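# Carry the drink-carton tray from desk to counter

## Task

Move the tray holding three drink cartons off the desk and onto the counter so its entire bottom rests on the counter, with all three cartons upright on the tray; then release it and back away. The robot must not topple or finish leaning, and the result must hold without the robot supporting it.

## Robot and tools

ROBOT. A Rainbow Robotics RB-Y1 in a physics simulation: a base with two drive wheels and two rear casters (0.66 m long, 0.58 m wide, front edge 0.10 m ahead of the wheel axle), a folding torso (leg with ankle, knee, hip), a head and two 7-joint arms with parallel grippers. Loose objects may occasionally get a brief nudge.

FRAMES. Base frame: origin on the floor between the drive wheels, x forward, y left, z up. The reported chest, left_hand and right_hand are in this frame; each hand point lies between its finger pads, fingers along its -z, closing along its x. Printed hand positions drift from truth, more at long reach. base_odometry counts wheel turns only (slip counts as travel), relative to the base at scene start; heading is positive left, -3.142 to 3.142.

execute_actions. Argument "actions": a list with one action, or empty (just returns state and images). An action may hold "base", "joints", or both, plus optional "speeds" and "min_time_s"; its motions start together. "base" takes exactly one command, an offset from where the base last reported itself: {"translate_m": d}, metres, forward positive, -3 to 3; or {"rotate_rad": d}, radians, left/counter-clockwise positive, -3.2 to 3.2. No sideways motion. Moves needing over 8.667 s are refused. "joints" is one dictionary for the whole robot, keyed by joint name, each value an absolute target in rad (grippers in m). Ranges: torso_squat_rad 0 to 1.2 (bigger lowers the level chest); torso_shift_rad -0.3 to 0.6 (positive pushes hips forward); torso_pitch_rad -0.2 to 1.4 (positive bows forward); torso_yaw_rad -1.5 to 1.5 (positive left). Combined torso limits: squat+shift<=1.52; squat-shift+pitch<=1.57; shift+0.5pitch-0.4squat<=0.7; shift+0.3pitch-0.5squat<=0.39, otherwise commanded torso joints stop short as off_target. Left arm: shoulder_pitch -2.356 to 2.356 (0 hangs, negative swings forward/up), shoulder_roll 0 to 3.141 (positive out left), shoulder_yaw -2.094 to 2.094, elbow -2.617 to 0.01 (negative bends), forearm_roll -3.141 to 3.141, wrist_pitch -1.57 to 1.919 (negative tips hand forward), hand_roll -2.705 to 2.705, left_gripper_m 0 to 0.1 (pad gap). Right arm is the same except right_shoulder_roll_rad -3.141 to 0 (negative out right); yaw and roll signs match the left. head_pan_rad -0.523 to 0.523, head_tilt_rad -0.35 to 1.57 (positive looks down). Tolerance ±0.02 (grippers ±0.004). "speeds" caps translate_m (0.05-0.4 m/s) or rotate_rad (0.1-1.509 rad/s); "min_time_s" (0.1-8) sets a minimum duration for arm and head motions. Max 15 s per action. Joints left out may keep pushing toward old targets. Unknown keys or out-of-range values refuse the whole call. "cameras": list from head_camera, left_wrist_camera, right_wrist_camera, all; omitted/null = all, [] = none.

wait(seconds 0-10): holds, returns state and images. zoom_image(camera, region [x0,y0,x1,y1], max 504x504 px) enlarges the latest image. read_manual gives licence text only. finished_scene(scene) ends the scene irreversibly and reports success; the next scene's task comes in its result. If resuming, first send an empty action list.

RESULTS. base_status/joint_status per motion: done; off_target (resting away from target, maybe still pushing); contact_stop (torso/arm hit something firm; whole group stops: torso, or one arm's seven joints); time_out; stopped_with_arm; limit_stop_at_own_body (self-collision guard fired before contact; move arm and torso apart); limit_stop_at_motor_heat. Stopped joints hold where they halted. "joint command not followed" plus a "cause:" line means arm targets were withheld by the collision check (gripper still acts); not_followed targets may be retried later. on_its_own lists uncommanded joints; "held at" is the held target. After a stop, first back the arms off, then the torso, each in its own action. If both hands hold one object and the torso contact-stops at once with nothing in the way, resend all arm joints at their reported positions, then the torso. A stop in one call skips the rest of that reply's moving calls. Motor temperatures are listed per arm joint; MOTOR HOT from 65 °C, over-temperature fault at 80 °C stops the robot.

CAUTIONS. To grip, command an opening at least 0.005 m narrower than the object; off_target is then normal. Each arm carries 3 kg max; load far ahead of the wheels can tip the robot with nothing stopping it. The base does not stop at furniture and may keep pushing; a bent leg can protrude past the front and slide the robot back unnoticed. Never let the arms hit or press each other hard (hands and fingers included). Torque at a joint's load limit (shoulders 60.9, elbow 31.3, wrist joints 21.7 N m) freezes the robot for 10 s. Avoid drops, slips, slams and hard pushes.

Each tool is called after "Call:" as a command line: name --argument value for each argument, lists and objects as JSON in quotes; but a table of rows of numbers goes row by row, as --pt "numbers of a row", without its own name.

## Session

Call:
execute_actions --actions '[]'

Scene clock: 0.00 s.
Motor temperatures (°C, as the motors report them): left_arm=[27 27 28 30 36 33 33] | right_arm=[31 26 29 30 41 32 30]
base_odometry: x=+0.000 y=+0.000 heading=+0.000 (m, m, rad; odometry frame)
base_status: not commanded
joint_positions: torso_squat_rad=+0.350 torso_shift_rad=-0.001 torso_pitch_rad=+0.000 torso_yaw_rad=-0.001 left_shoulder_pitch_rad=-0.014 left_shoulder_roll_rad=-0.007 left_shoulder_yaw_rad=+0.032 left_elbow_rad=-0.193 left_forearm_roll_rad=+0.042 left_wrist_pitch_rad=+0.003 left_hand_roll_rad=-0.016 left_gripper_m=+0.100 right_shoulder_pitch_rad=-0.021 right_shoulder_roll_rad=-0.004 right_shoulder_yaw_rad=+0.018 right_elbow_rad=-0.101 right_forearm_roll_rad=+0.022 right_wrist_pitch_rad=+0.002 right_hand_roll_rad=-0.052 right_gripper_m=+0.099 head_pan_rad=-0.001 head_tilt_rad=+0.401
joint_status: not commanded
chest: x=-0.2285 y=+0.0002 z=+1.2475 quat_wxyz=(+1.000, +0.000, +0.000, +0.000) (m; base frame)
left_hand: x=-0.1249 y=+0.2173 z=+0.5692 quat_wxyz=(+0.994, -0.004, -0.101, +0.026) (m; base frame)
right_hand: x=-0.1648 y=-0.2213 z=+0.5654 quat_wxyz=(+0.998, +0.000, -0.059, -0.002) (m; base frame)
pictures: head_camera, left_wrist_camera, right_wrist_camera
Images, in order (width x height): head_camera 896x504, left_wrist_camera 644x364, right_wrist_camera 644x364.

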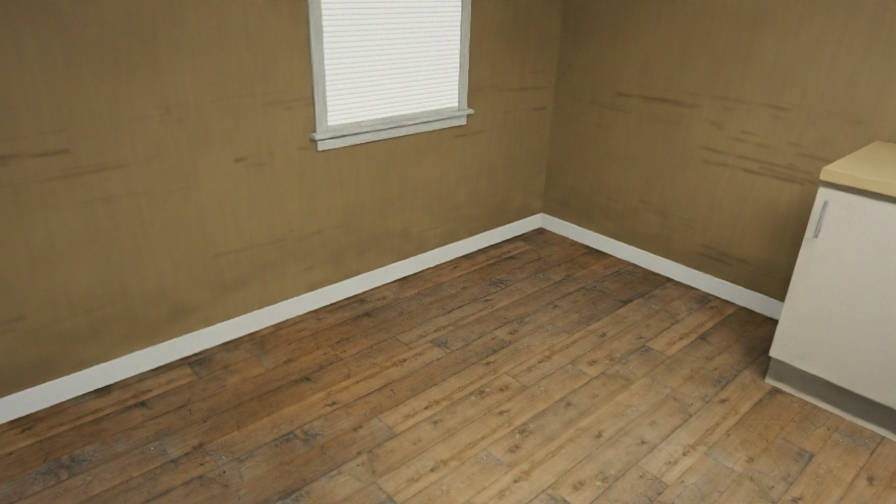

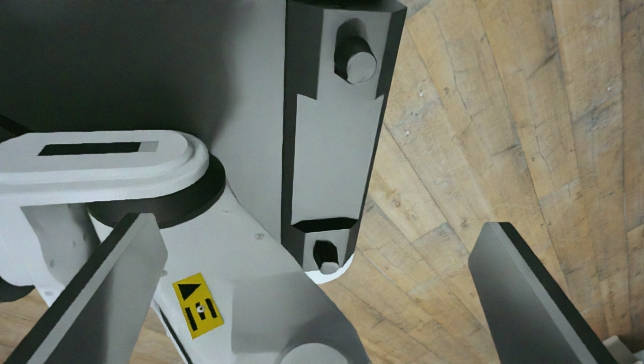

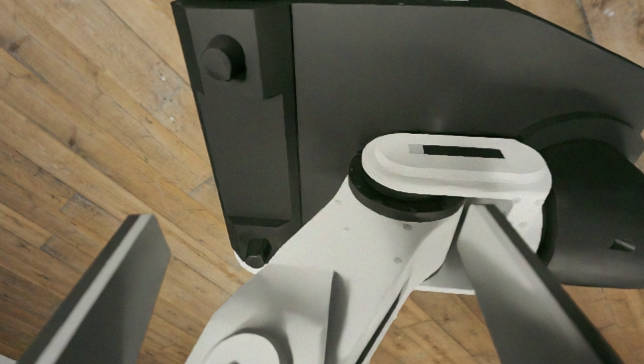

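Call:
execute_actions --actions '[{"base": {"rotate_rad": 2.2}}]' --cameras '["head_camera"]'

Scene clock: 4.93 s.
Motor temperatures (°C, as the motors report them): left_arm=[27 27 28 30 36 33 33] | right_arm=[31 26 29 30 41 32 30]
base_odometry: x=+0.000 y=+0.000 heading=+2.199 (m, m, rad; odometry frame)
base_status: done
joint_positions: torso_squat_rad=+0.350 torso_shift_rad=-0.001 torso_pitch_rad=+0.000 torso_yaw_rad=-0.001 left_shoulder_pitch_rad=-0.014 left_shoulder_roll_rad=-0.007 left_shoulder_yaw_rad=+0.032 left_elbow_rad=-0.193 left_forearm_roll_rad=+0.042 left_wrist_pitch_rad=+0.003 left_hand_roll_rad=-0.016 left_gripper_m=+0.100 right_shoulder_pitch_rad=-0.021 right_shoulder_roll_rad=-0.004 right_shoulder_yaw_rad=+0.018 right_elbow_rad=-0.101 right_forearm_roll_rad=+0.022 right_wrist_pitch_rad=+0.002 right_hand_roll_rad=-0.052 right_gripper_m=+0.099 head_pan_rad=-0.001 head_tilt_rad=+0.401
joint_status: not commanded
chest: x=-0.2286 y=+0.0002 z=+1.2475 quat_wxyz=(+1.000, +0.000, +0.000, +0.000) (m; base frame)
left_hand: x=-0.1250 y=+0.2173 z=+0.5692 quat_wxyz=(+0.994, -0.004, -0.102, +0.026) (m; base frame)
right_hand: x=-0.1648 y=-0.2213 z=+0.5654 quat_wxyz=(+0.998, +0.000, -0.059, -0.002) (m; base frame)
pictures: head_camera
Images, in order (width x height): head_camera 896x504.

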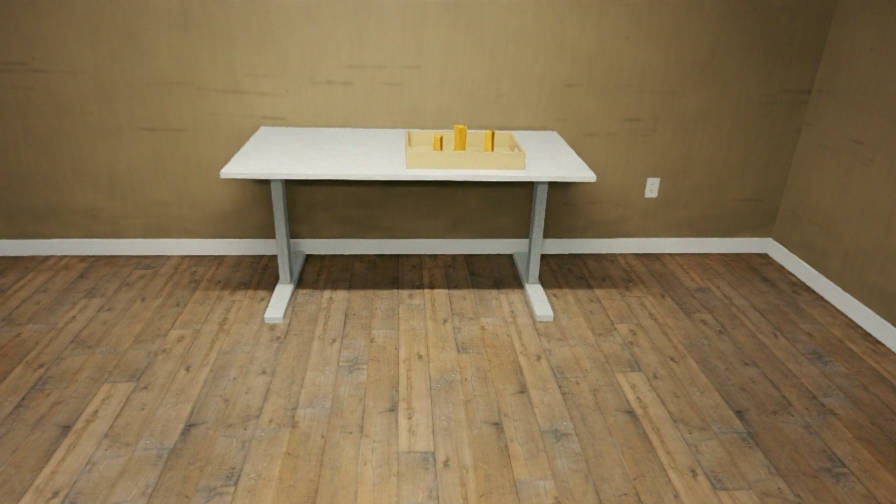

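Call:
zoom_image --camera "head_camera" --region '[380, 110, 560, 200]'

Call:
zoom_image --camera "head_camera" --region '[200, 220, 700, 504]'

Region (380, 110, 560, 200) of head_camera's 896x504 image, scaled by 2.800, with more detail than that image has.

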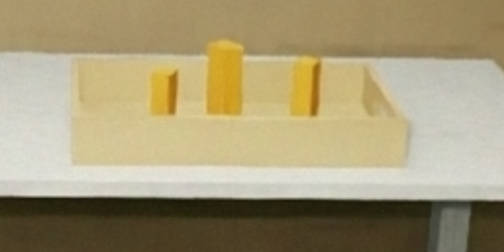

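Region (200, 220, 700, 504) of head_camera's 896x504 image, scaled by 1.008, with more detail than that image has; it fills the top 286 rows of this view, and the rest is white.

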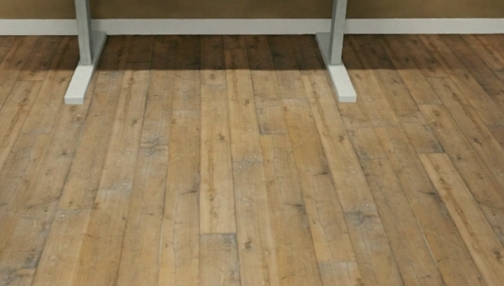

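Call:
execute_actions --actions '[{"base": {"rotate_rad": -0.11}}]' --cameras '[]'

Call:
execute_actions --actions '[{"base": {"translate_m": 1.76}, "joints": {"torso_squat_rad":0.72, "left_shoulder_pitch_rad":-0.835,"left_shoulder_roll_rad":0.136,"left_shoulder_yaw_rad":0.281,"left_elbow_rad":-1.269,"left_forearm_roll_rad":0,"left_wrist_pitch_rad":1.88,"left_hand_roll_rad":-1.615,"right_shoulder_pitch_rad":-0.830,"right_shoulder_roll_rad":-0.152,"right_shoulder_yaw_rad":-0.296,"right_elbow_rad":-1.249,"right_forearm_roll_rad":0,"right_wrist_pitch_rad":1.86,"right_hand_roll_rad":1.6,"head_tilt_rad":0.6}, "min_time_s":4}]' --cameras '[]'

Call:
execute_actions --actions '[{"base": {"rotate_rad": 0.133}}]'

Scene clock: 7.13 s.
Motor temperatures (°C, as the motors report them): left_arm=[27 27 28 30 36 33 33] | right_arm=[31 26 29 30 41 32 30]
base_odometry: x=+0.000 y=+0.000 heading=+2.090 (m, m, rad; odometry frame)
base_status: done
joint_positions: torso_squat_rad=+0.350 torso_shift_rad=-0.001 torso_pitch_rad=+0.000 torso_yaw_rad=-0.001 left_shoulder_pitch_rad=-0.014 left_shoulder_roll_rad=-0.007 left_shoulder_yaw_rad=+0.032 left_elbow_rad=-0.193 left_forearm_roll_rad=+0.042 left_wrist_pitch_rad=+0.003 left_hand_roll_rad=-0.016 left_gripper_m=+0.100 right_shoulder_pitch_rad=-0.021 right_shoulder_roll_rad=-0.004 right_shoulder_yaw_rad=+0.018 right_elbow_rad=-0.101 right_forearm_roll_rad=+0.022 right_wrist_pitch_rad=+0.002 right_hand_roll_rad=-0.052 right_gripper_m=+0.099 head_pan_rad=-0.001 head_tilt_rad=+0.401
joint_status: not commanded
chest: x=-0.2286 y=+0.0003 z=+1.2475 quat_wxyz=(+1.000, +0.000, +0.000, +0.000) (m; base frame)
left_hand: x=-0.1250 y=+0.2173 z=+0.5692 quat_wxyz=(+0.994, -0.004, -0.101, +0.026) (m; base frame)
right_hand: x=-0.1648 y=-0.2213 z=+0.5654 quat_wxyz=(+0.998, +0.000, -0.059, -0.002) (m; base frame)
pictures: none
No camera images: the call's "cameras" was empty. Leave "cameras" out to get every camera's image.

Scene clock: 12.93 s.
Motor temperatures (°C, as the motors report them): left_arm=[27 27 28 30 36 33 33] | right_arm=[31 26 29 30 41 32 30]
base_odometry: x=-0.875 y=+1.527 heading=+2.091 (m, m, rad; odometry frame)
base_status: done
joint_positions: torso_squat_rad=+0.720 torso_shift_rad=-0.001 torso_pitch_rad=+0.000 torso_yaw_rad=-0.001 left_shoulder_pitch_rad=-0.835 left_shoulder_roll_rad=+0.136 left_shoulder_yaw_rad=+0.281 left_elbow_rad=-1.269 left_forearm_roll_rad=+0.000 left_wrist_pitch_rad=+1.880 left_hand_roll_rad=-1.615 left_gripper_m=+0.100 right_shoulder_pitch_rad=-0.830 right_shoulder_roll_rad=-0.152 right_shoulder_yaw_rad=-0.296 right_elbow_rad=-1.249 right_forearm_roll_rad=+0.000 right_wrist_pitch_rad=+1.860 right_hand_roll_rad=+1.600 right_gripper_m=+0.099 head_pan_rad=-0.001 head_tilt_rad=+0.600
joint_status: all done
chest: x=-0.2284 y=+0.0002 z=+1.1162 quat_wxyz=(+1.000, +0.000, +0.000, +0.000) (m; base frame)
left_hand: x=+0.2772 y=+0.2377 z=+0.9001 quat_wxyz=(+0.700, +0.073, -0.068, -0.707) (m; base frame)
right_hand: x=+0.2784 y=-0.2497 z=+0.8956 quat_wxyz=(+0.714, -0.074, -0.067, +0.693) (m; base frame)
pictures: none
No camera images: the call's "cameras" was empty. Leave "cameras" out to get every camera's image.

Scene clock: 14.37 s.
Motor temperatures (°C, as the motors report them): left_arm=[27 27 28 30 36 33 33] | right_arm=[31 26 29 30 41 32 30]
base_odometry: x=-0.875 y=+1.528 heading=+2.224 (m, m, rad; odometry frame)
base_status: done
joint_positions: torso_squat_rad=+0.720 torso_shift_rad=-0.001 torso_pitch_rad=+0.000 torso_yaw_rad=-0.001 left_shoulder_pitch_rad=-0.835 left_shoulder_roll_rad=+0.136 left_shoulder_yaw_rad=+0.281 left_elbow_rad=-1.269 left_forearm_roll_rad=+0.000 left_wrist_pitch_rad=+1.880 left_hand_roll_rad=-1.615 left_gripper_m=+0.100 right_shoulder_pitch_rad=-0.830 right_shoulder_roll_rad=-0.152 right_shoulder_yaw_rad=-0.296 right_elbow_rad=-1.249 right_forearm_roll_rad=+0.000 right_wrist_pitch_rad=+1.860 right_hand_roll_rad=+1.600 right_gripper_m=+0.099 head_pan_rad=-0.001 head_tilt_rad=+0.600
joint_status: not commanded
chest: x=-0.2284 y=+0.0002 z=+1.1162 quat_wxyz=(+1.000, +0.000, +0.000, +0.000) (m; base frame)
left_hand: x=+0.2772 y=+0.2377 z=+0.9001 quat_wxyz=(+0.700, +0.073, -0.068, -0.707) (m; base frame)
right_hand: x=+0.2784 y=-0.2497 z=+0.8956 quat_wxyz=(+0.714, -0.074, -0.067, +0.693) (m; base frame)
pictures: head_camera, left_wrist_camera, right_wrist_camera
Images, in order (width x height): head_camera 896x504, left_wrist_camera 644x364, right_wrist_camera 644x364.

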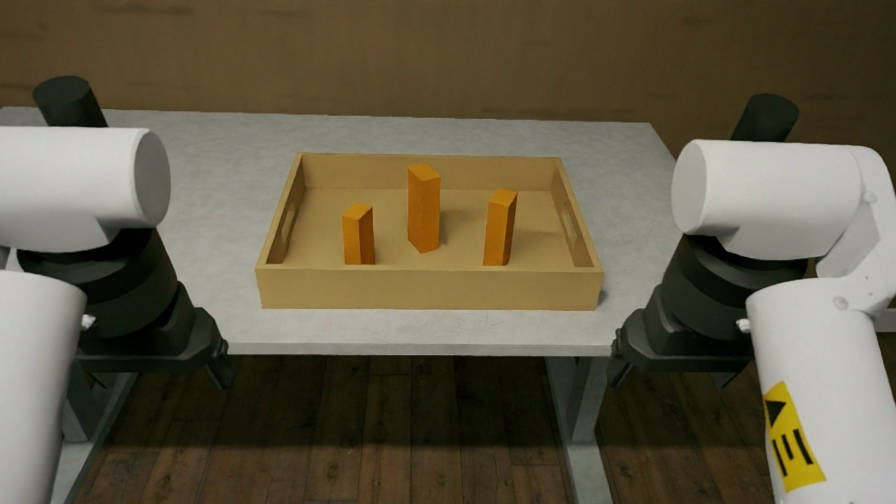

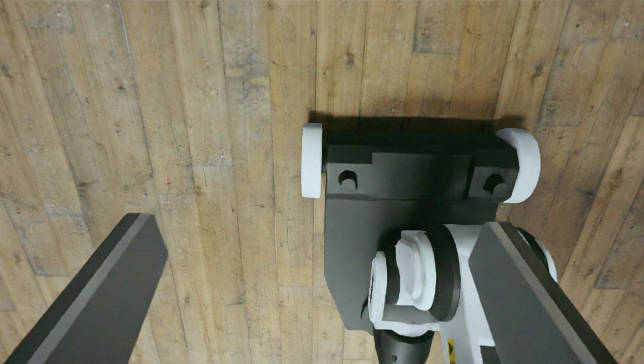

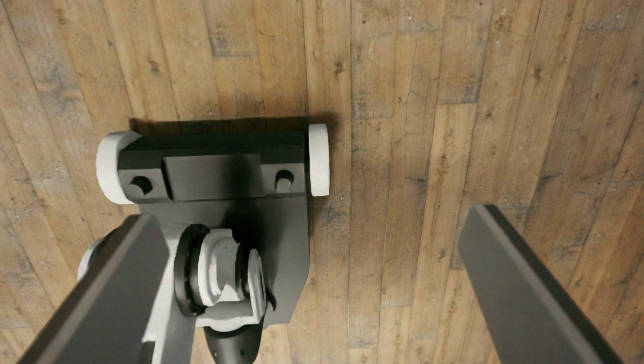

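Call:
zoom_image --camera "head_camera" --region '[240, 135, 630, 365]'

Region (240, 135, 630, 365) of head_camera's 896x504 image, scaled by 1.292, with more detail than that image has; it fills the top 297 rows of this view, and the rest is white.

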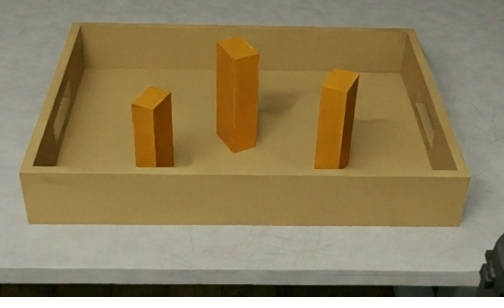

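Call:
execute_actions --actions '[{"base": {"translate_m": 0.39}, "joints": {"head_tilt_rad":0.9}, "speeds":{"translate_m":0.25}}]'

Scene clock: 18.00 s.
Motor temperatures (°C, as the motors report them): left_arm=[27 27 28 30 36 33 33] | right_arm=[31 26 29 30 41 32 30]
base_odometry: x=-1.112 y=+1.837 heading=+2.224 (m, m, rad; odometry frame)
base_status: done
joint_positions: torso_squat_rad=+0.720 torso_shift_rad=-0.001 torso_pitch_rad=+0.000 torso_yaw_rad=-0.001 left_shoulder_pitch_rad=-0.835 left_shoulder_roll_rad=+0.136 left_shoulder_yaw_rad=+0.281 left_elbow_rad=-1.269 left_forearm_roll_rad=+0.000 left_wrist_pitch_rad=+1.880 left_hand_roll_rad=-1.615 left_gripper_m=+0.100 right_shoulder_pitch_rad=-0.830 right_shoulder_roll_rad=-0.152 right_shoulder_yaw_rad=-0.296 right_elbow_rad=-1.249 right_forearm_roll_rad=+0.000 right_wrist_pitch_rad=+1.860 right_hand_roll_rad=+1.600 right_gripper_m=+0.099 head_pan_rad=-0.001 head_tilt_rad=+0.900
joint_status: all done
chest: x=-0.2284 y=+0.0002 z=+1.1162 quat_wxyz=(+1.000, +0.000, +0.000, +0.000) (m; base frame)
left_hand: x=+0.2772 y=+0.2377 z=+0.9001 quat_wxyz=(+0.700, +0.073, -0.068, -0.707) (m; base frame)
right_hand: x=+0.2785 y=-0.2497 z=+0.8956 quat_wxyz=(+0.714, -0.074, -0.067, +0.693) (m; base frame)
pictures: head_camera, left_wrist_camera, right_wrist_camera
Images, in order (width x height): head_camera 896x504, left_wrist_camera 644x364, right_wrist_camera 644x364.

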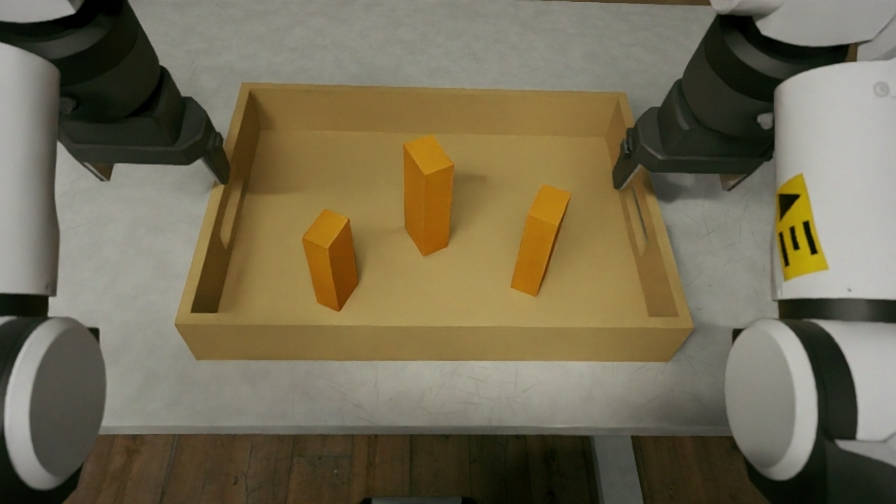

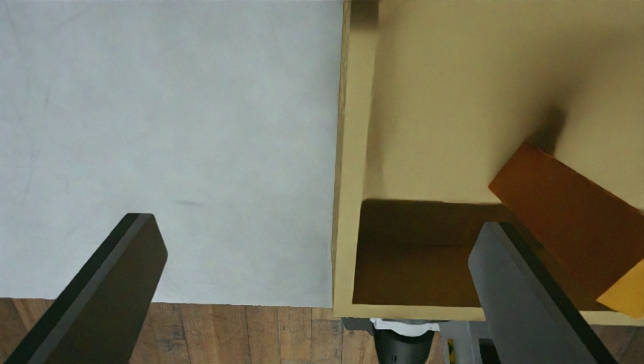

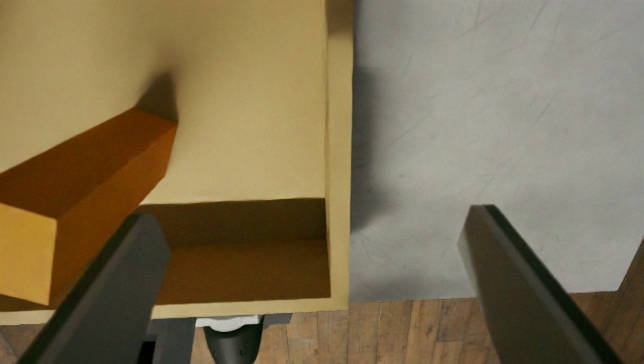

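Call:
execute_actions --actions '[{"joints": {"torso_squat_rad":0.86,"left_shoulder_pitch_rad":-0.843,"left_shoulder_roll_rad":0.1115,"left_shoulder_yaw_rad":0.258,"left_hand_roll_rad":-1.5785,"right_shoulder_pitch_rad":-0.824,"right_shoulder_roll_rad":-0.171,"right_shoulder_yaw_rad":-0.314,"right_hand_roll_rad":1.628,"left_gripper_m":0.08,"right_gripper_m":0.08}, "min_time_s":0.8}]'

Scene clock: 19.93 s.
Motor temperatures (°C, as the motors report them): left_arm=[27 27 28 30 36 33 33] | right_arm=[31 26 29 30 41 32 30]
base_odometry: x=-1.112 y=+1.837 heading=+2.224 (m, m, rad; odometry frame)
base_status: not commanded
joint_positions: torso_squat_rad=+0.860 torso_shift_rad=-0.001 torso_pitch_rad=+0.000 torso_yaw_rad=-0.001 left_shoulder_pitch_rad=-0.843 left_shoulder_roll_rad=+0.112 left_shoulder_yaw_rad=+0.258 left_elbow_rad=-1.269 left_forearm_roll_rad=+0.000 left_wrist_pitch_rad=+1.880 left_hand_roll_rad=-1.579 left_gripper_m=+0.080 right_shoulder_pitch_rad=-0.824 right_shoulder_roll_rad=-0.171 right_shoulder_yaw_rad=-0.314 right_elbow_rad=-1.249 right_forearm_roll_rad=+0.000 right_wrist_pitch_rad=+1.860 right_hand_roll_rad=+1.628 right_gripper_m=+0.080 head_pan_rad=-0.001 head_tilt_rad=+0.900
joint_status: all done
chest: x=-0.2284 y=+0.0002 z=+1.0466 quat_wxyz=(+1.000, +0.000, +0.000, +0.000) (m; base frame)
left_hand: x=+0.2778 y=+0.2201 z=+0.8312 quat_wxyz=(+0.701, +0.071, -0.071, -0.706) (m; base frame)
right_hand: x=+0.2775 y=-0.2636 z=+0.8263 quat_wxyz=(+0.714, -0.076, -0.066, +0.693) (m; base frame)
pictures: head_camera, left_wrist_camera, right_wrist_camera
Images, in order (width x height): head_camera 896x504, left_wrist_camera 644x364, right_wrist_camera 644x364.

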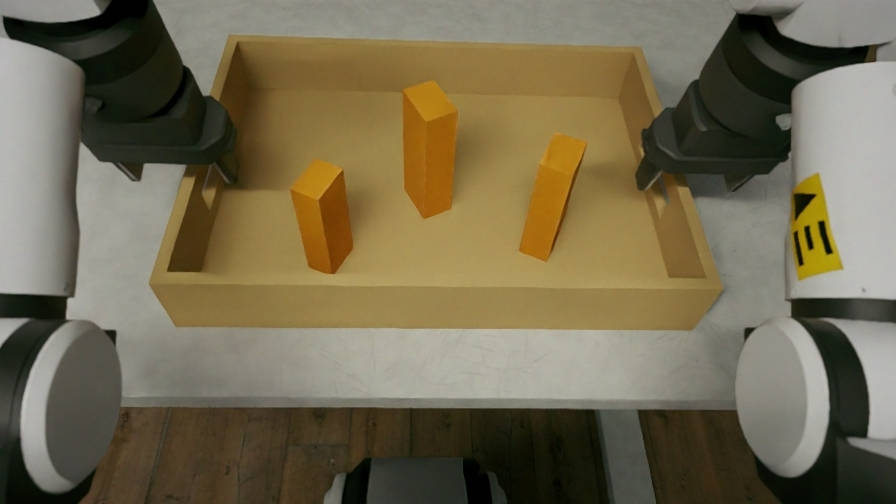

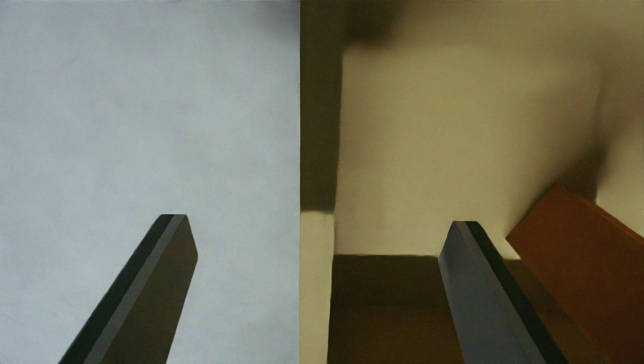

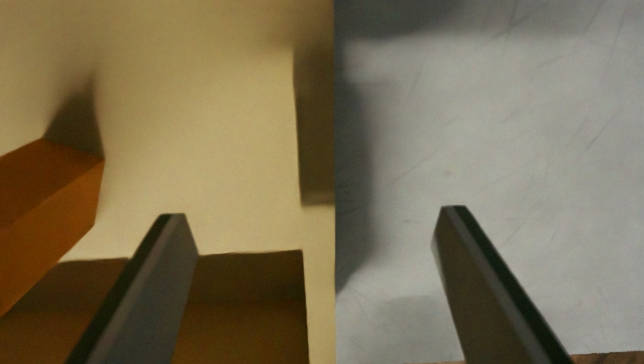

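Call:
execute_actions --actions '[{"joints": {"torso_squat_rad":0.92,"right_shoulder_pitch_rad":-0.823,"right_shoulder_roll_rad":-0.174,"right_shoulder_yaw_rad":-0.3165,"right_hand_roll_rad":1.632,"left_gripper_m":0.04,"right_gripper_m":0.04}, "min_time_s":0.8}]'

Scene clock: 21.37 s.
Motor temperatures (°C, as the motors report them): left_arm=[27 27 28 30 36 33 33] | right_arm=[31 26 29 30 41 32 30]
base_odometry: x=-1.112 y=+1.837 heading=+2.224 (m, m, rad; odometry frame)
base_status: not commanded
joint_positions: torso_squat_rad=+0.920 torso_shift_rad=-0.001 torso_pitch_rad=+0.000 torso_yaw_rad=-0.001 left_shoulder_pitch_rad=-0.843 left_shoulder_roll_rad=+0.112 left_shoulder_yaw_rad=+0.258 left_elbow_rad=-1.269 left_forearm_roll_rad=+0.000 left_wrist_pitch_rad=+1.880 left_hand_roll_rad=-1.579 left_gripper_m=+0.040 right_shoulder_pitch_rad=-0.824 right_shoulder_roll_rad=-0.174 right_shoulder_yaw_rad=-0.316 right_elbow_rad=-1.249 right_forearm_roll_rad=+0.000 right_wrist_pitch_rad=+1.860 right_hand_roll_rad=+1.632 right_gripper_m=+0.040 head_pan_rad=-0.001 head_tilt_rad=+0.900
joint_status: all done
chest: x=-0.2284 y=+0.0002 z=+1.0140 quat_wxyz=(+1.000, +0.000, +0.000, +0.000) (m; base frame)
left_hand: x=+0.2779 y=+0.2200 z=+0.7986 quat_wxyz=(+0.701, +0.071, -0.071, -0.706) (m; base frame)
right_hand: x=+0.2774 y=-0.2657 z=+0.7938 quat_wxyz=(+0.714, -0.076, -0.065, +0.693) (m; base frame)
pictures: head_camera, left_wrist_camera, right_wrist_camera
Images, in order (width x height): head_camera 896x504, left_wrist_camera 644x364, right_wrist_camera 644x364.

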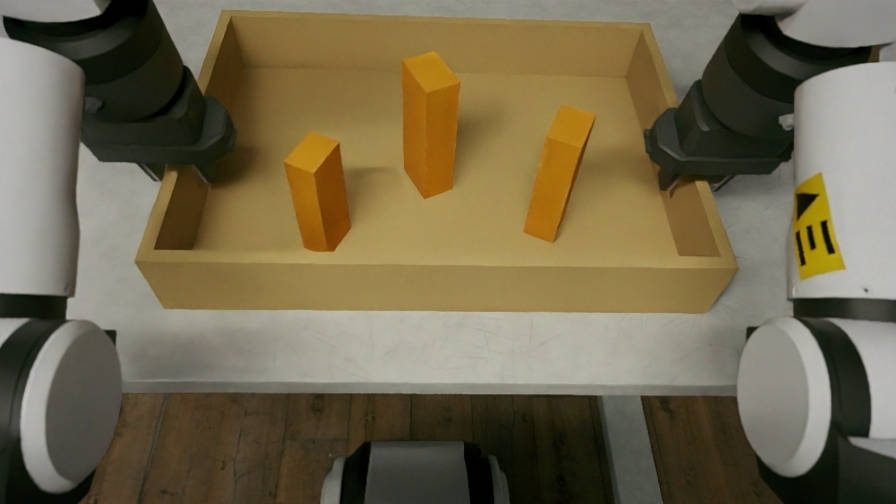

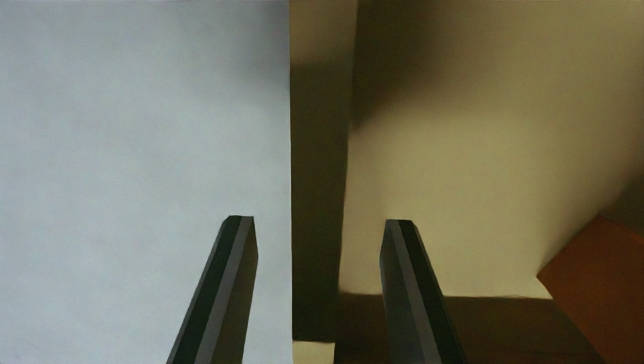

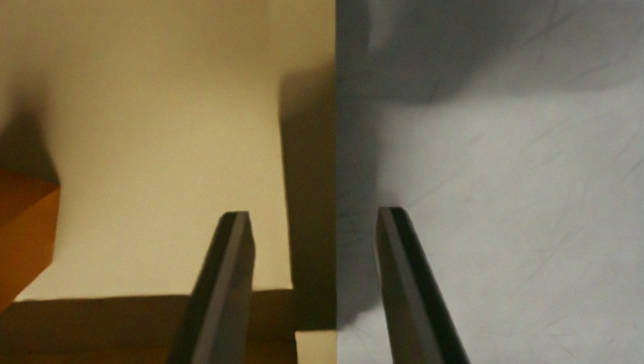

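Call:
zoom_image --camera "head_camera" --region '[620, 110, 760, 290]'

Call:
zoom_image --camera "head_camera" --region '[120, 110, 260, 290]'

Region (620, 110, 760, 290) of head_camera's 896x504 image, scaled by 2.800, with more detail than that image has.

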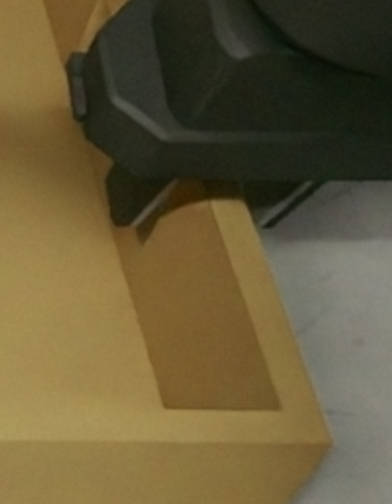

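Region (120, 110, 260, 290) of head_camera's 896x504 image, scaled by 2.800, with more detail than that image has.

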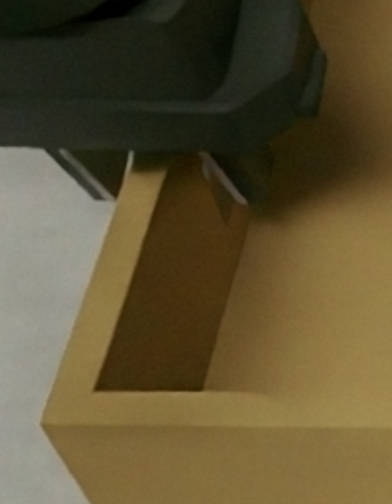

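Call:
execute_actions --actions '[{"joints": {"torso_squat_rad":0.943,"left_gripper_m":0.03,"right_gripper_m":0.03}}]' --cameras '["left_wrist_camera","right_wrist_camera"]'

Scene clock: 22.57 s.
Motor temperatures (°C, as the motors report them): left_arm=[27 27 28 30 36 33 33] | right_arm=[31 26 29 30 41 32 30]
base_odometry: x=-1.112 y=+1.837 heading=+2.224 (m, m, rad; odometry frame)
base_status: not commanded
joint_positions: torso_squat_rad=+0.943 torso_shift_rad=-0.001 torso_pitch_rad=+0.000 torso_yaw_rad=-0.001 left_shoulder_pitch_rad=-0.843 left_shoulder_roll_rad=+0.112 left_shoulder_yaw_rad=+0.258 left_elbow_rad=-1.269 left_forearm_roll_rad=+0.000 left_wrist_pitch_rad=+1.880 left_hand_roll_rad=-1.579 left_gripper_m=+0.030 right_shoulder_pitch_rad=-0.823 right_shoulder_roll_rad=-0.174 right_shoulder_yaw_rad=-0.316 right_elbow_rad=-1.249 right_forearm_roll_rad=+0.000 right_wrist_pitch_rad=+1.860 right_hand_roll_rad=+1.632 right_gripper_m=+0.030 head_pan_rad=-0.001 head_tilt_rad=+0.900
joint_status: all done
chest: x=-0.2284 y=+0.0002 z=+1.0011 quat_wxyz=(+1.000, +0.000, +0.000, +0.000) (m; base frame)
left_hand: x=+0.2779 y=+0.2200 z=+0.7857 quat_wxyz=(+0.701, +0.071, -0.071, -0.706) (m; base frame)
right_hand: x=+0.2773 y=-0.2658 z=+0.7808 quat_wxyz=(+0.714, -0.076, -0.065, +0.693) (m; base frame)
pictures: left_wrist_camera, right_wrist_camera
Images, in order (width x height): left_wrist_camera 644x364, right_wrist_camera 644x364.

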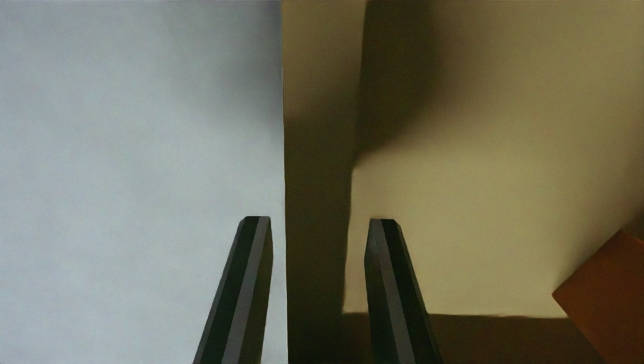

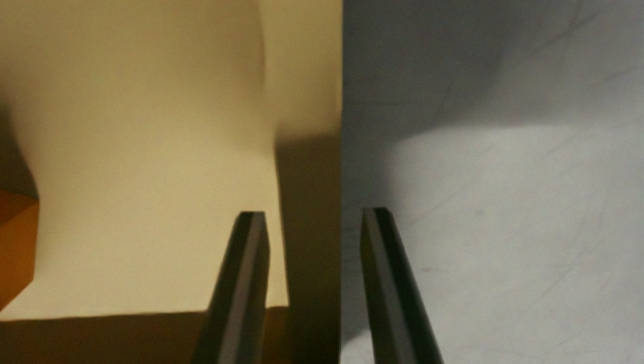

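Call:
execute_actions --actions '[{"joints": {"left_gripper_m":0.0,"right_gripper_m":0.0}}]' --cameras '["head_camera"]'

Call:
execute_actions --actions '[{"joints": {"torso_squat_rad":0.87}}]'

Scene clock: 23.57 s.
Motor temperatures (°C, as the motors report them): left_arm=[27 27 28 30 36 33 33] | right_arm=[31 26 29 30 41 32 30]
base_odometry: x=-1.112 y=+1.837 heading=+2.224 (m, m, rad; odometry frame)
base_status: not commanded
joint_positions: torso_squat_rad=+0.943 torso_shift_rad=-0.001 torso_pitch_rad=+0.000 torso_yaw_rad=-0.001 left_shoulder_pitch_rad=-0.843 left_shoulder_roll_rad=+0.112 left_shoulder_yaw_rad=+0.258 left_elbow_rad=-1.269 left_forearm_roll_rad=+0.000 left_wrist_pitch_rad=+1.880 left_hand_roll_rad=-1.579 left_gripper_m=+0.012 right_shoulder_pitch_rad=-0.823 right_shoulder_roll_rad=-0.174 right_shoulder_yaw_rad=-0.316 right_elbow_rad=-1.249 right_forearm_roll_rad=+0.000 right_wrist_pitch_rad=+1.860 right_hand_roll_rad=+1.632 right_gripper_m=+0.011 head_pan_rad=-0.001 head_tilt_rad=+0.900
joint_status: left_gripper_m off_target (ended at +0.012, target +0.000); right_gripper_m off_target (ended at +0.011, target +0.000)
chest: x=-0.2284 y=+0.0002 z=+1.0011 quat_wxyz=(+1.000, +0.000, +0.000, +0.000) (m; base frame)
left_hand: x=+0.2779 y=+0.2202 z=+0.7857 quat_wxyz=(+0.701, +0.071, -0.071, -0.706) (m; base frame)
right_hand: x=+0.2773 y=-0.2659 z=+0.7808 quat_wxyz=(+0.714, -0.076, -0.065, +0.693) (m; base frame)
pictures: head_camera
Images, in order (width x height): head_camera 896x504.

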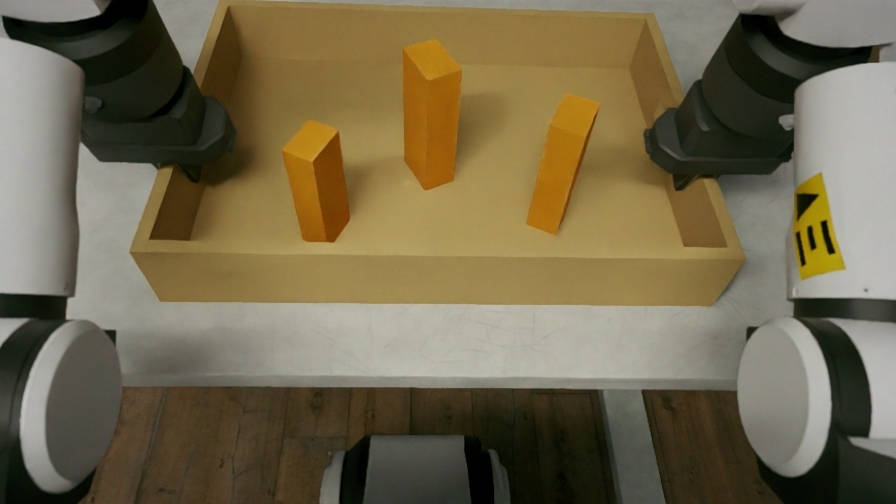

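Scene clock: 24.53 s.
Motor temperatures (°C, as the motors report them): left_arm=[27 27 28 30 36 33 33] | right_arm=[31 26 29 30 41 32 30]
base_odometry: x=-1.112 y=+1.837 heading=+2.224 (m, m, rad; odometry frame)
base_status: not commanded
joint_positions: torso_squat_rad=+0.870 torso_shift_rad=-0.001 torso_pitch_rad=+0.001 torso_yaw_rad=-0.001 left_shoulder_pitch_rad=-0.842 left_shoulder_roll_rad=+0.112 left_shoulder_yaw_rad=+0.258 left_elbow_rad=-1.268 left_forearm_roll_rad=+0.000 left_wrist_pitch_rad=+1.880 left_hand_roll_rad=-1.579 left_gripper_m=+0.012 right_shoulder_pitch_rad=-0.822 right_shoulder_roll_rad=-0.174 right_shoulder_yaw_rad=-0.316 right_elbow_rad=-1.248 right_forearm_roll_rad=+0.000 right_wrist_pitch_rad=+1.860 right_hand_roll_rad=+1.632 right_gripper_m=+0.011 head_pan_rad=-0.001 head_tilt_rad=+0.900
joint_status: all done
chest: x=-0.2281 y=+0.0002 z=+1.0413 quat_wxyz=(+1.000, +0.000, +0.000, +0.000) (m; base frame)
left_hand: x=+0.2776 y=+0.2203 z=+0.8248 quat_wxyz=(+0.701, +0.070, -0.070, -0.706) (m; base frame)
right_hand: x=+0.2770 y=-0.2660 z=+0.8199 quat_wxyz=(+0.714, -0.075, -0.064, +0.693) (m; base frame)
pictures: head_camera, left_wrist_camera, right_wrist_camera
Images, in order (width x height): head_camera 896x504, left_wrist_camera 644x364, right_wrist_camera 644x364.

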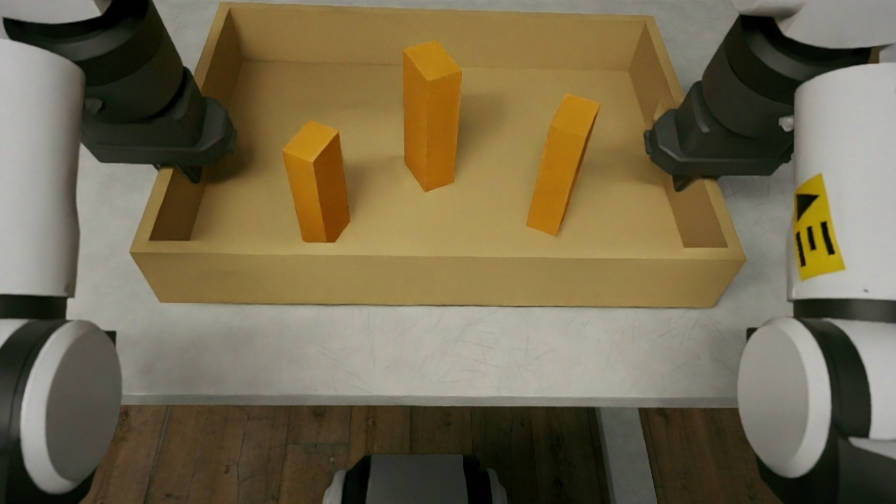

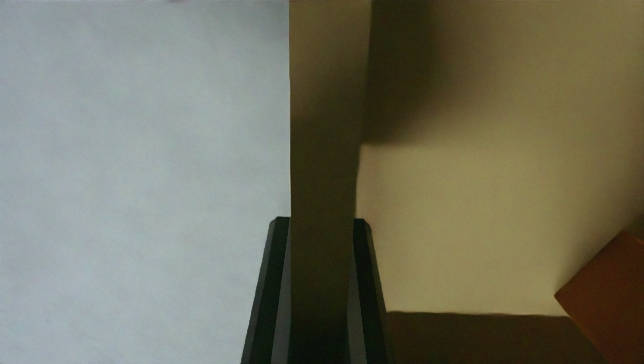

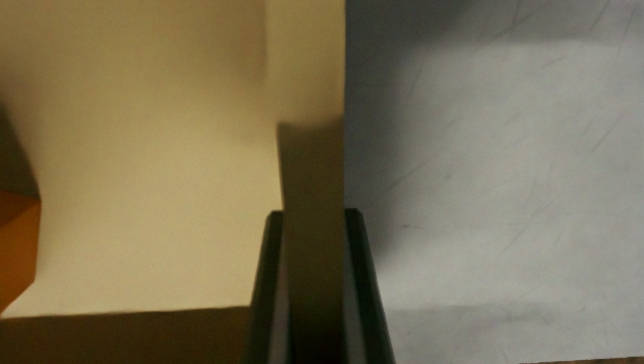

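Call:
execute_actions --actions '[{"base": {"translate_m": -0.62}, "speeds":{"translate_m":0.35}}]' --cameras '["head_camera"]'

Call:
execute_actions --actions '[{"base": {"rotate_rad": 3.05}, "speeds":{"rotate_rad":1.0}, "joints":{"torso_squat_rad":0.15,"head_tilt_rad":0.45}}]' --cameras '["head_camera"]'

Scene clock: 28.50 s.
Motor temperatures (°C, as the motors report them): left_arm=[27 27 28 30 36 33 33] | right_arm=[31 26 29 30 41 32 30]
base_odometry: x=-0.735 y=+1.345 heading=+2.225 (m, m, rad; odometry frame)
base_status: done
joint_positions: torso_squat_rad=+0.870 torso_shift_rad=-0.001 torso_pitch_rad=+0.000 torso_yaw_rad=-0.001 left_shoulder_pitch_rad=-0.841 left_shoulder_roll_rad=+0.112 left_shoulder_yaw_rad=+0.258 left_elbow_rad=-1.268 left_forearm_roll_rad=+0.000 left_wrist_pitch_rad=+1.880 left_hand_roll_rad=-1.579 left_gripper_m=+0.012 right_shoulder_pitch_rad=-0.822 right_shoulder_roll_rad=-0.174 right_shoulder_yaw_rad=-0.316 right_elbow_rad=-1.248 right_forearm_roll_rad=+0.000 right_wrist_pitch_rad=+1.860 right_hand_roll_rad=+1.632 right_gripper_m=+0.011 head_pan_rad=-0.001 head_tilt_rad=+0.900
joint_status: not commanded
chest: x=-0.2281 y=+0.0002 z=+1.0413 quat_wxyz=(+1.000, +0.000, +0.000, +0.000) (m; base frame)
left_hand: x=+0.2775 y=+0.2202 z=+0.8248 quat_wxyz=(+0.701, +0.070, -0.070, -0.706) (m; base frame)
right_hand: x=+0.2769 y=-0.2660 z=+0.8199 quat_wxyz=(+0.714, -0.075, -0.064, +0.693) (m; base frame)
pictures: head_camera
Images, in order (width x height): head_camera 896x504.

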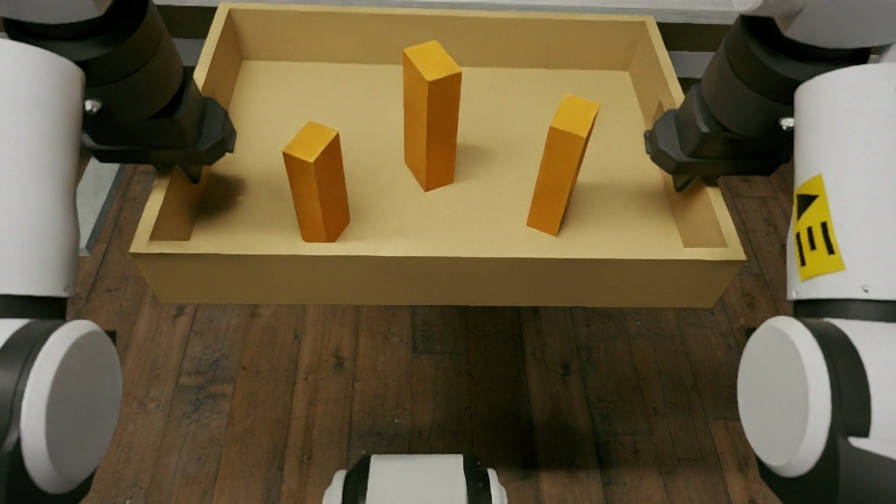

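Scene clock: 33.90 s.
Motor temperatures (°C, as the motors report them): left_arm=[27 27 28 30 36 33 33] | right_arm=[32 26 29 30 41 32 30]
base_odometry: x=-0.735 y=+1.345 heading=-1.008 (m, m, rad; odometry frame)
base_status: done
joint_positions: torso_squat_rad=+0.150 torso_shift_rad=-0.001 torso_pitch_rad=+0.001 torso_yaw_rad=-0.001 left_shoulder_pitch_rad=-0.841 left_shoulder_roll_rad=+0.111 left_shoulder_yaw_rad=+0.258 left_elbow_rad=-1.268 left_forearm_roll_rad=+0.000 left_wrist_pitch_rad=+1.880 left_hand_roll_rad=-1.579 left_gripper_m=+0.012 right_shoulder_pitch_rad=-0.822 right_shoulder_roll_rad=-0.174 right_shoulder_yaw_rad=-0.316 right_elbow_rad=-1.248 right_forearm_roll_rad=+0.000 right_wrist_pitch_rad=+1.860 right_hand_roll_rad=+1.632 right_gripper_m=+0.011 head_pan_rad=-0.001 head_tilt_rad=+0.450
joint_status: all done
chest: x=-0.2283 y=+0.0003 z=+1.2821 quat_wxyz=(+1.000, +0.000, +0.000, +0.000) (m; base frame)
left_hand: x=+0.2773 y=+0.2203 z=+1.0655 quat_wxyz=(+0.701, +0.070, -0.070, -0.706) (m; base frame)
right_hand: x=+0.2768 y=-0.2659 z=+1.0606 quat_wxyz=(+0.714, -0.075, -0.064, +0.693) (m; base frame)
pictures: head_camera
Images, in order (width x height): head_camera 896x504.

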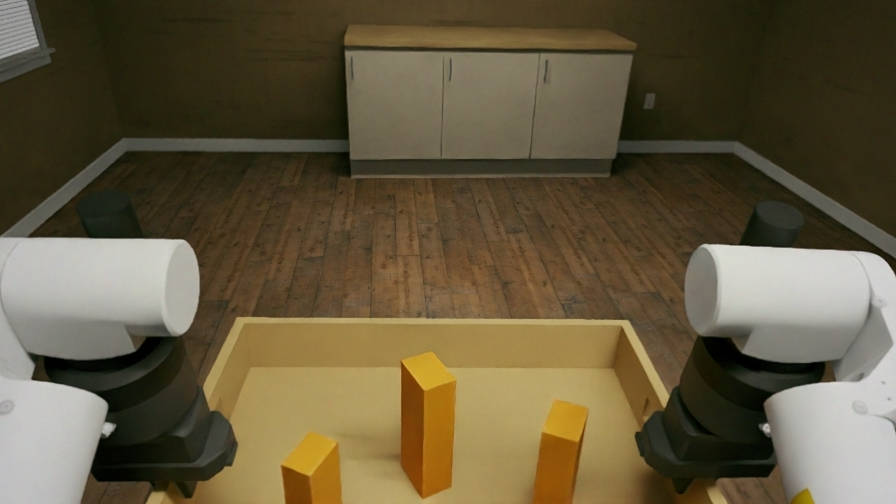

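Call:
execute_actions --actions '[{"base": {"rotate_rad": -0.06}}]' --cameras '[]'

Call:
execute_actions --actions '[{"base": {"translate_m": 2.8}, "joints":{"head_tilt_rad":0.55,"torso_shift_rad":0.2}}]' --cameras '["head_camera"]'

Scene clock: 35.77 s.
Motor temperatures (°C, as the motors report them): left_arm=[27 27 28 30 36 33 33] | right_arm=[32 26 29 30 41 32 30]
base_odometry: x=-0.735 y=+1.345 heading=-1.068 (m, m, rad; odometry frame)
base_status: done
joint_positions: torso_squat_rad=+0.150 torso_shift_rad=-0.001 torso_pitch_rad=+0.001 torso_yaw_rad=-0.001 left_shoulder_pitch_rad=-0.841 left_shoulder_roll_rad=+0.111 left_shoulder_yaw_rad=+0.258 left_elbow_rad=-1.268 left_forearm_roll_rad=+0.000 left_wrist_pitch_rad=+1.880 left_hand_roll_rad=-1.579 left_gripper_m=+0.012 right_shoulder_pitch_rad=-0.822 right_shoulder_roll_rad=-0.174 right_shoulder_yaw_rad=-0.316 right_elbow_rad=-1.248 right_forearm_roll_rad=+0.000 right_wrist_pitch_rad=+1.860 right_hand_roll_rad=+1.632 right_gripper_m=+0.011 head_pan_rad=-0.001 head_tilt_rad=+0.450
joint_status: not commanded
chest: x=-0.2282 y=+0.0003 z=+1.2821 quat_wxyz=(+1.000, +0.000, +0.000, +0.000) (m; base frame)
left_hand: x=+0.2774 y=+0.2203 z=+1.0655 quat_wxyz=(+0.701, +0.070, -0.070, -0.706) (m; base frame)
right_hand: x=+0.2768 y=-0.2659 z=+1.0605 quat_wxyz=(+0.714, -0.075, -0.064, +0.693) (m; base frame)
pictures: none
No camera images: the call's "cameras" was empty. Leave "cameras" out to get every camera's image.

Scene clock: 44.23 s.
Motor temperatures (°C, as the motors report them): left_arm=[27 27 28 30 36 33 33] | right_arm=[32 26 29 30 41 32 30]
base_odometry: x=+0.617 y=-1.107 heading=-1.067 (m, m, rad; odometry frame)
base_status: done
joint_positions: torso_squat_rad=+0.150 torso_shift_rad=+0.200 torso_pitch_rad=+0.001 torso_yaw_rad=-0.001 left_shoulder_pitch_rad=-0.842 left_shoulder_roll_rad=+0.111 left_shoulder_yaw_rad=+0.258 left_elbow_rad=-1.268 left_forearm_roll_rad=+0.000 left_wrist_pitch_rad=+1.880 left_hand_roll_rad=-1.579 left_gripper_m=+0.012 right_shoulder_pitch_rad=-0.822 right_shoulder_roll_rad=-0.174 right_shoulder_yaw_rad=-0.316 right_elbow_rad=-1.248 right_forearm_roll_rad=+0.000 right_wrist_pitch_rad=+1.860 right_hand_roll_rad=+1.632 right_gripper_m=+0.011 head_pan_rad=-0.001 head_tilt_rad=+0.550
joint_status: all done
chest: x=-0.0901 y=+0.0003 z=+1.2682 quat_wxyz=(+1.000, +0.000, +0.000, +0.000) (m; base frame)
left_hand: x=+0.4155 y=+0.2202 z=+1.0516 quat_wxyz=(+0.701, +0.070, -0.070, -0.706) (m; base frame)
right_hand: x=+0.4149 y=-0.2659 z=+1.0466 quat_wxyz=(+0.714, -0.075, -0.064, +0.693) (m; base frame)
pictures: head_camera
Images, in order (width x height): head_camera 896x504.

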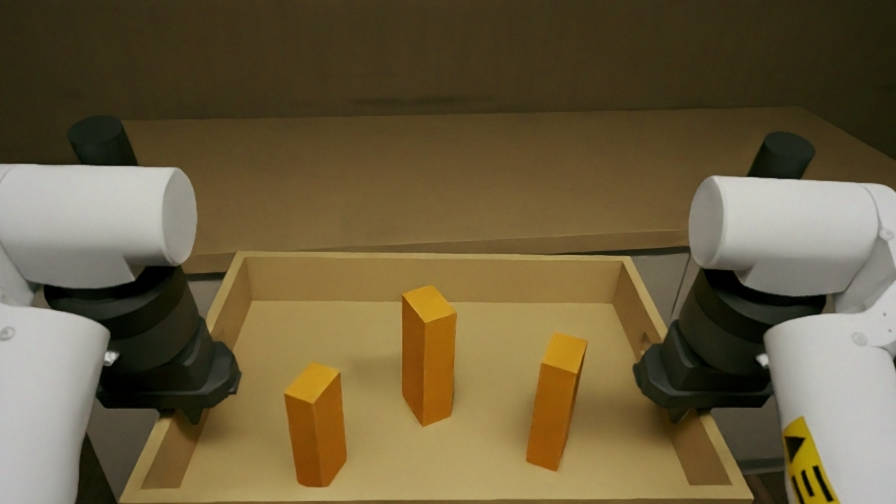

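Call:
execute_actions --actions '[{"base": {"rotate_rad": 0.11}}]' --cameras '[]'

Call:
execute_actions --actions '[{"base": {"translate_m": 0.55}, "speeds":{"translate_m":0.3}, "joints":{"head_tilt_rad":1.0}}]'

Scene clock: 45.83 s.
Motor temperatures (°C, as the motors report them): left_arm=[28 27 28 30 36 33 33] | right_arm=[32 26 29 30 41 32 30]
base_odometry: x=+0.617 y=-1.108 heading=-0.958 (m, m, rad; odometry frame)
base_status: done
joint_positions: torso_squat_rad=+0.150 torso_shift_rad=+0.200 torso_pitch_rad=+0.001 torso_yaw_rad=-0.001 left_shoulder_pitch_rad=-0.842 left_shoulder_roll_rad=+0.111 left_shoulder_yaw_rad=+0.258 left_elbow_rad=-1.268 left_forearm_roll_rad=+0.000 left_wrist_pitch_rad=+1.880 left_hand_roll_rad=-1.579 left_gripper_m=+0.012 right_shoulder_pitch_rad=-0.822 right_shoulder_roll_rad=-0.174 right_shoulder_yaw_rad=-0.316 right_elbow_rad=-1.248 right_forearm_roll_rad=+0.000 right_wrist_pitch_rad=+1.860 right_hand_roll_rad=+1.632 right_gripper_m=+0.011 head_pan_rad=-0.001 head_tilt_rad=+0.550
joint_status: not commanded
chest: x=-0.0901 y=+0.0003 z=+1.2682 quat_wxyz=(+1.000, +0.000, +0.000, +0.000) (m; base frame)
left_hand: x=+0.4155 y=+0.2202 z=+1.0516 quat_wxyz=(+0.701, +0.070, -0.070, -0.706) (m; base frame)
right_hand: x=+0.4149 y=-0.2659 z=+1.0466 quat_wxyz=(+0.714, -0.075, -0.064, +0.693) (m; base frame)
pictures: none
No camera images: the call's "cameras" was empty. Leave "cameras" out to get every camera's image.

Scene clock: 48.77 s.
Motor temperatures (°C, as the motors report them): left_arm=[28 27 28 30 36 33 33] | right_arm=[32 26 29 30 41 32 30]
base_odometry: x=+0.933 y=-1.557 heading=-0.958 (m, m, rad; odometry frame)
base_status: done
joint_positions: torso_squat_rad=+0.150 torso_shift_rad=+0.200 torso_pitch_rad=+0.001 torso_yaw_rad=-0.001 left_shoulder_pitch_rad=-0.842 left_shoulder_roll_rad=+0.111 left_shoulder_yaw_rad=+0.258 left_elbow_rad=-1.268 left_forearm_roll_rad=+0.000 left_wrist_pitch_rad=+1.880 left_hand_roll_rad=-1.579 left_gripper_m=+0.012 right_shoulder_pitch_rad=-0.822 right_shoulder_roll_rad=-0.174 right_shoulder_yaw_rad=-0.316 right_elbow_rad=-1.248 right_forearm_roll_rad=+0.000 right_wrist_pitch_rad=+1.860 right_hand_roll_rad=+1.632 right_gripper_m=+0.011 head_pan_rad=-0.001 head_tilt_rad=+1.000
joint_status: all done
chest: x=-0.0900 y=+0.0003 z=+1.2682 quat_wxyz=(+1.000, +0.000, +0.000, +0.000) (m; base frame)
left_hand: x=+0.4156 y=+0.2202 z=+1.0516 quat_wxyz=(+0.701, +0.070, -0.070, -0.706) (m; base frame)
right_hand: x=+0.4149 y=-0.2659 z=+1.0466 quat_wxyz=(+0.714, -0.075, -0.064, +0.693) (m; base frame)
pictures: head_camera, left_wrist_camera, right_wrist_camera
Images, in order (width x height): head_camera 896x504, left_wrist_camera 644x364, right_wrist_camera 644x364.

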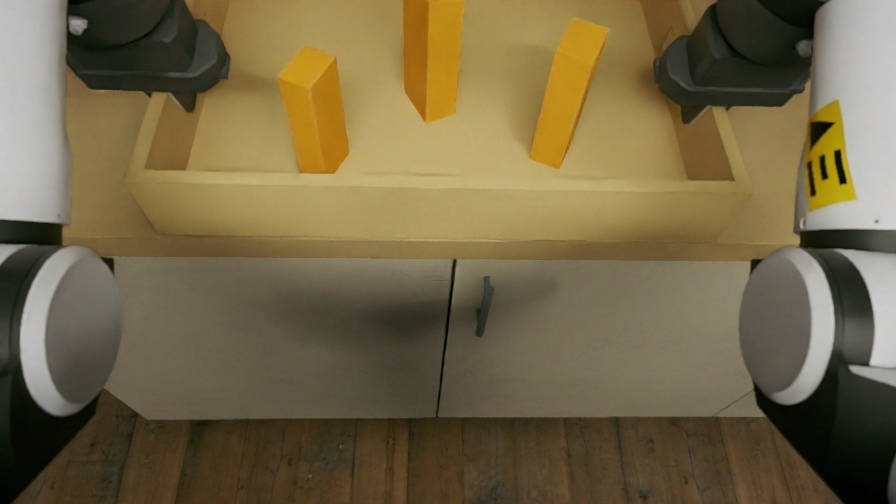

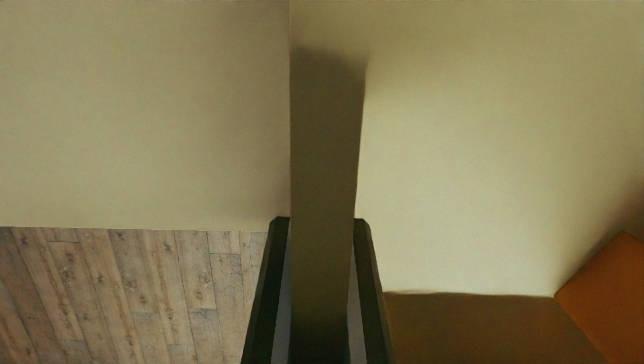

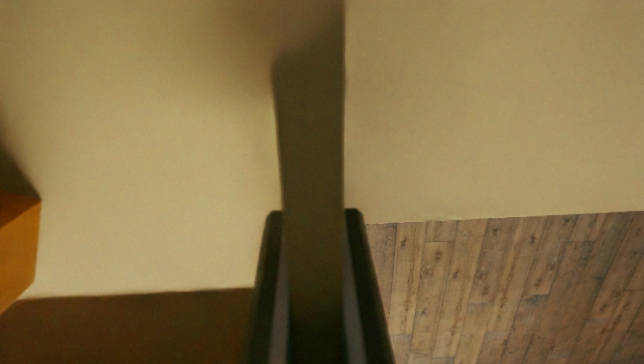

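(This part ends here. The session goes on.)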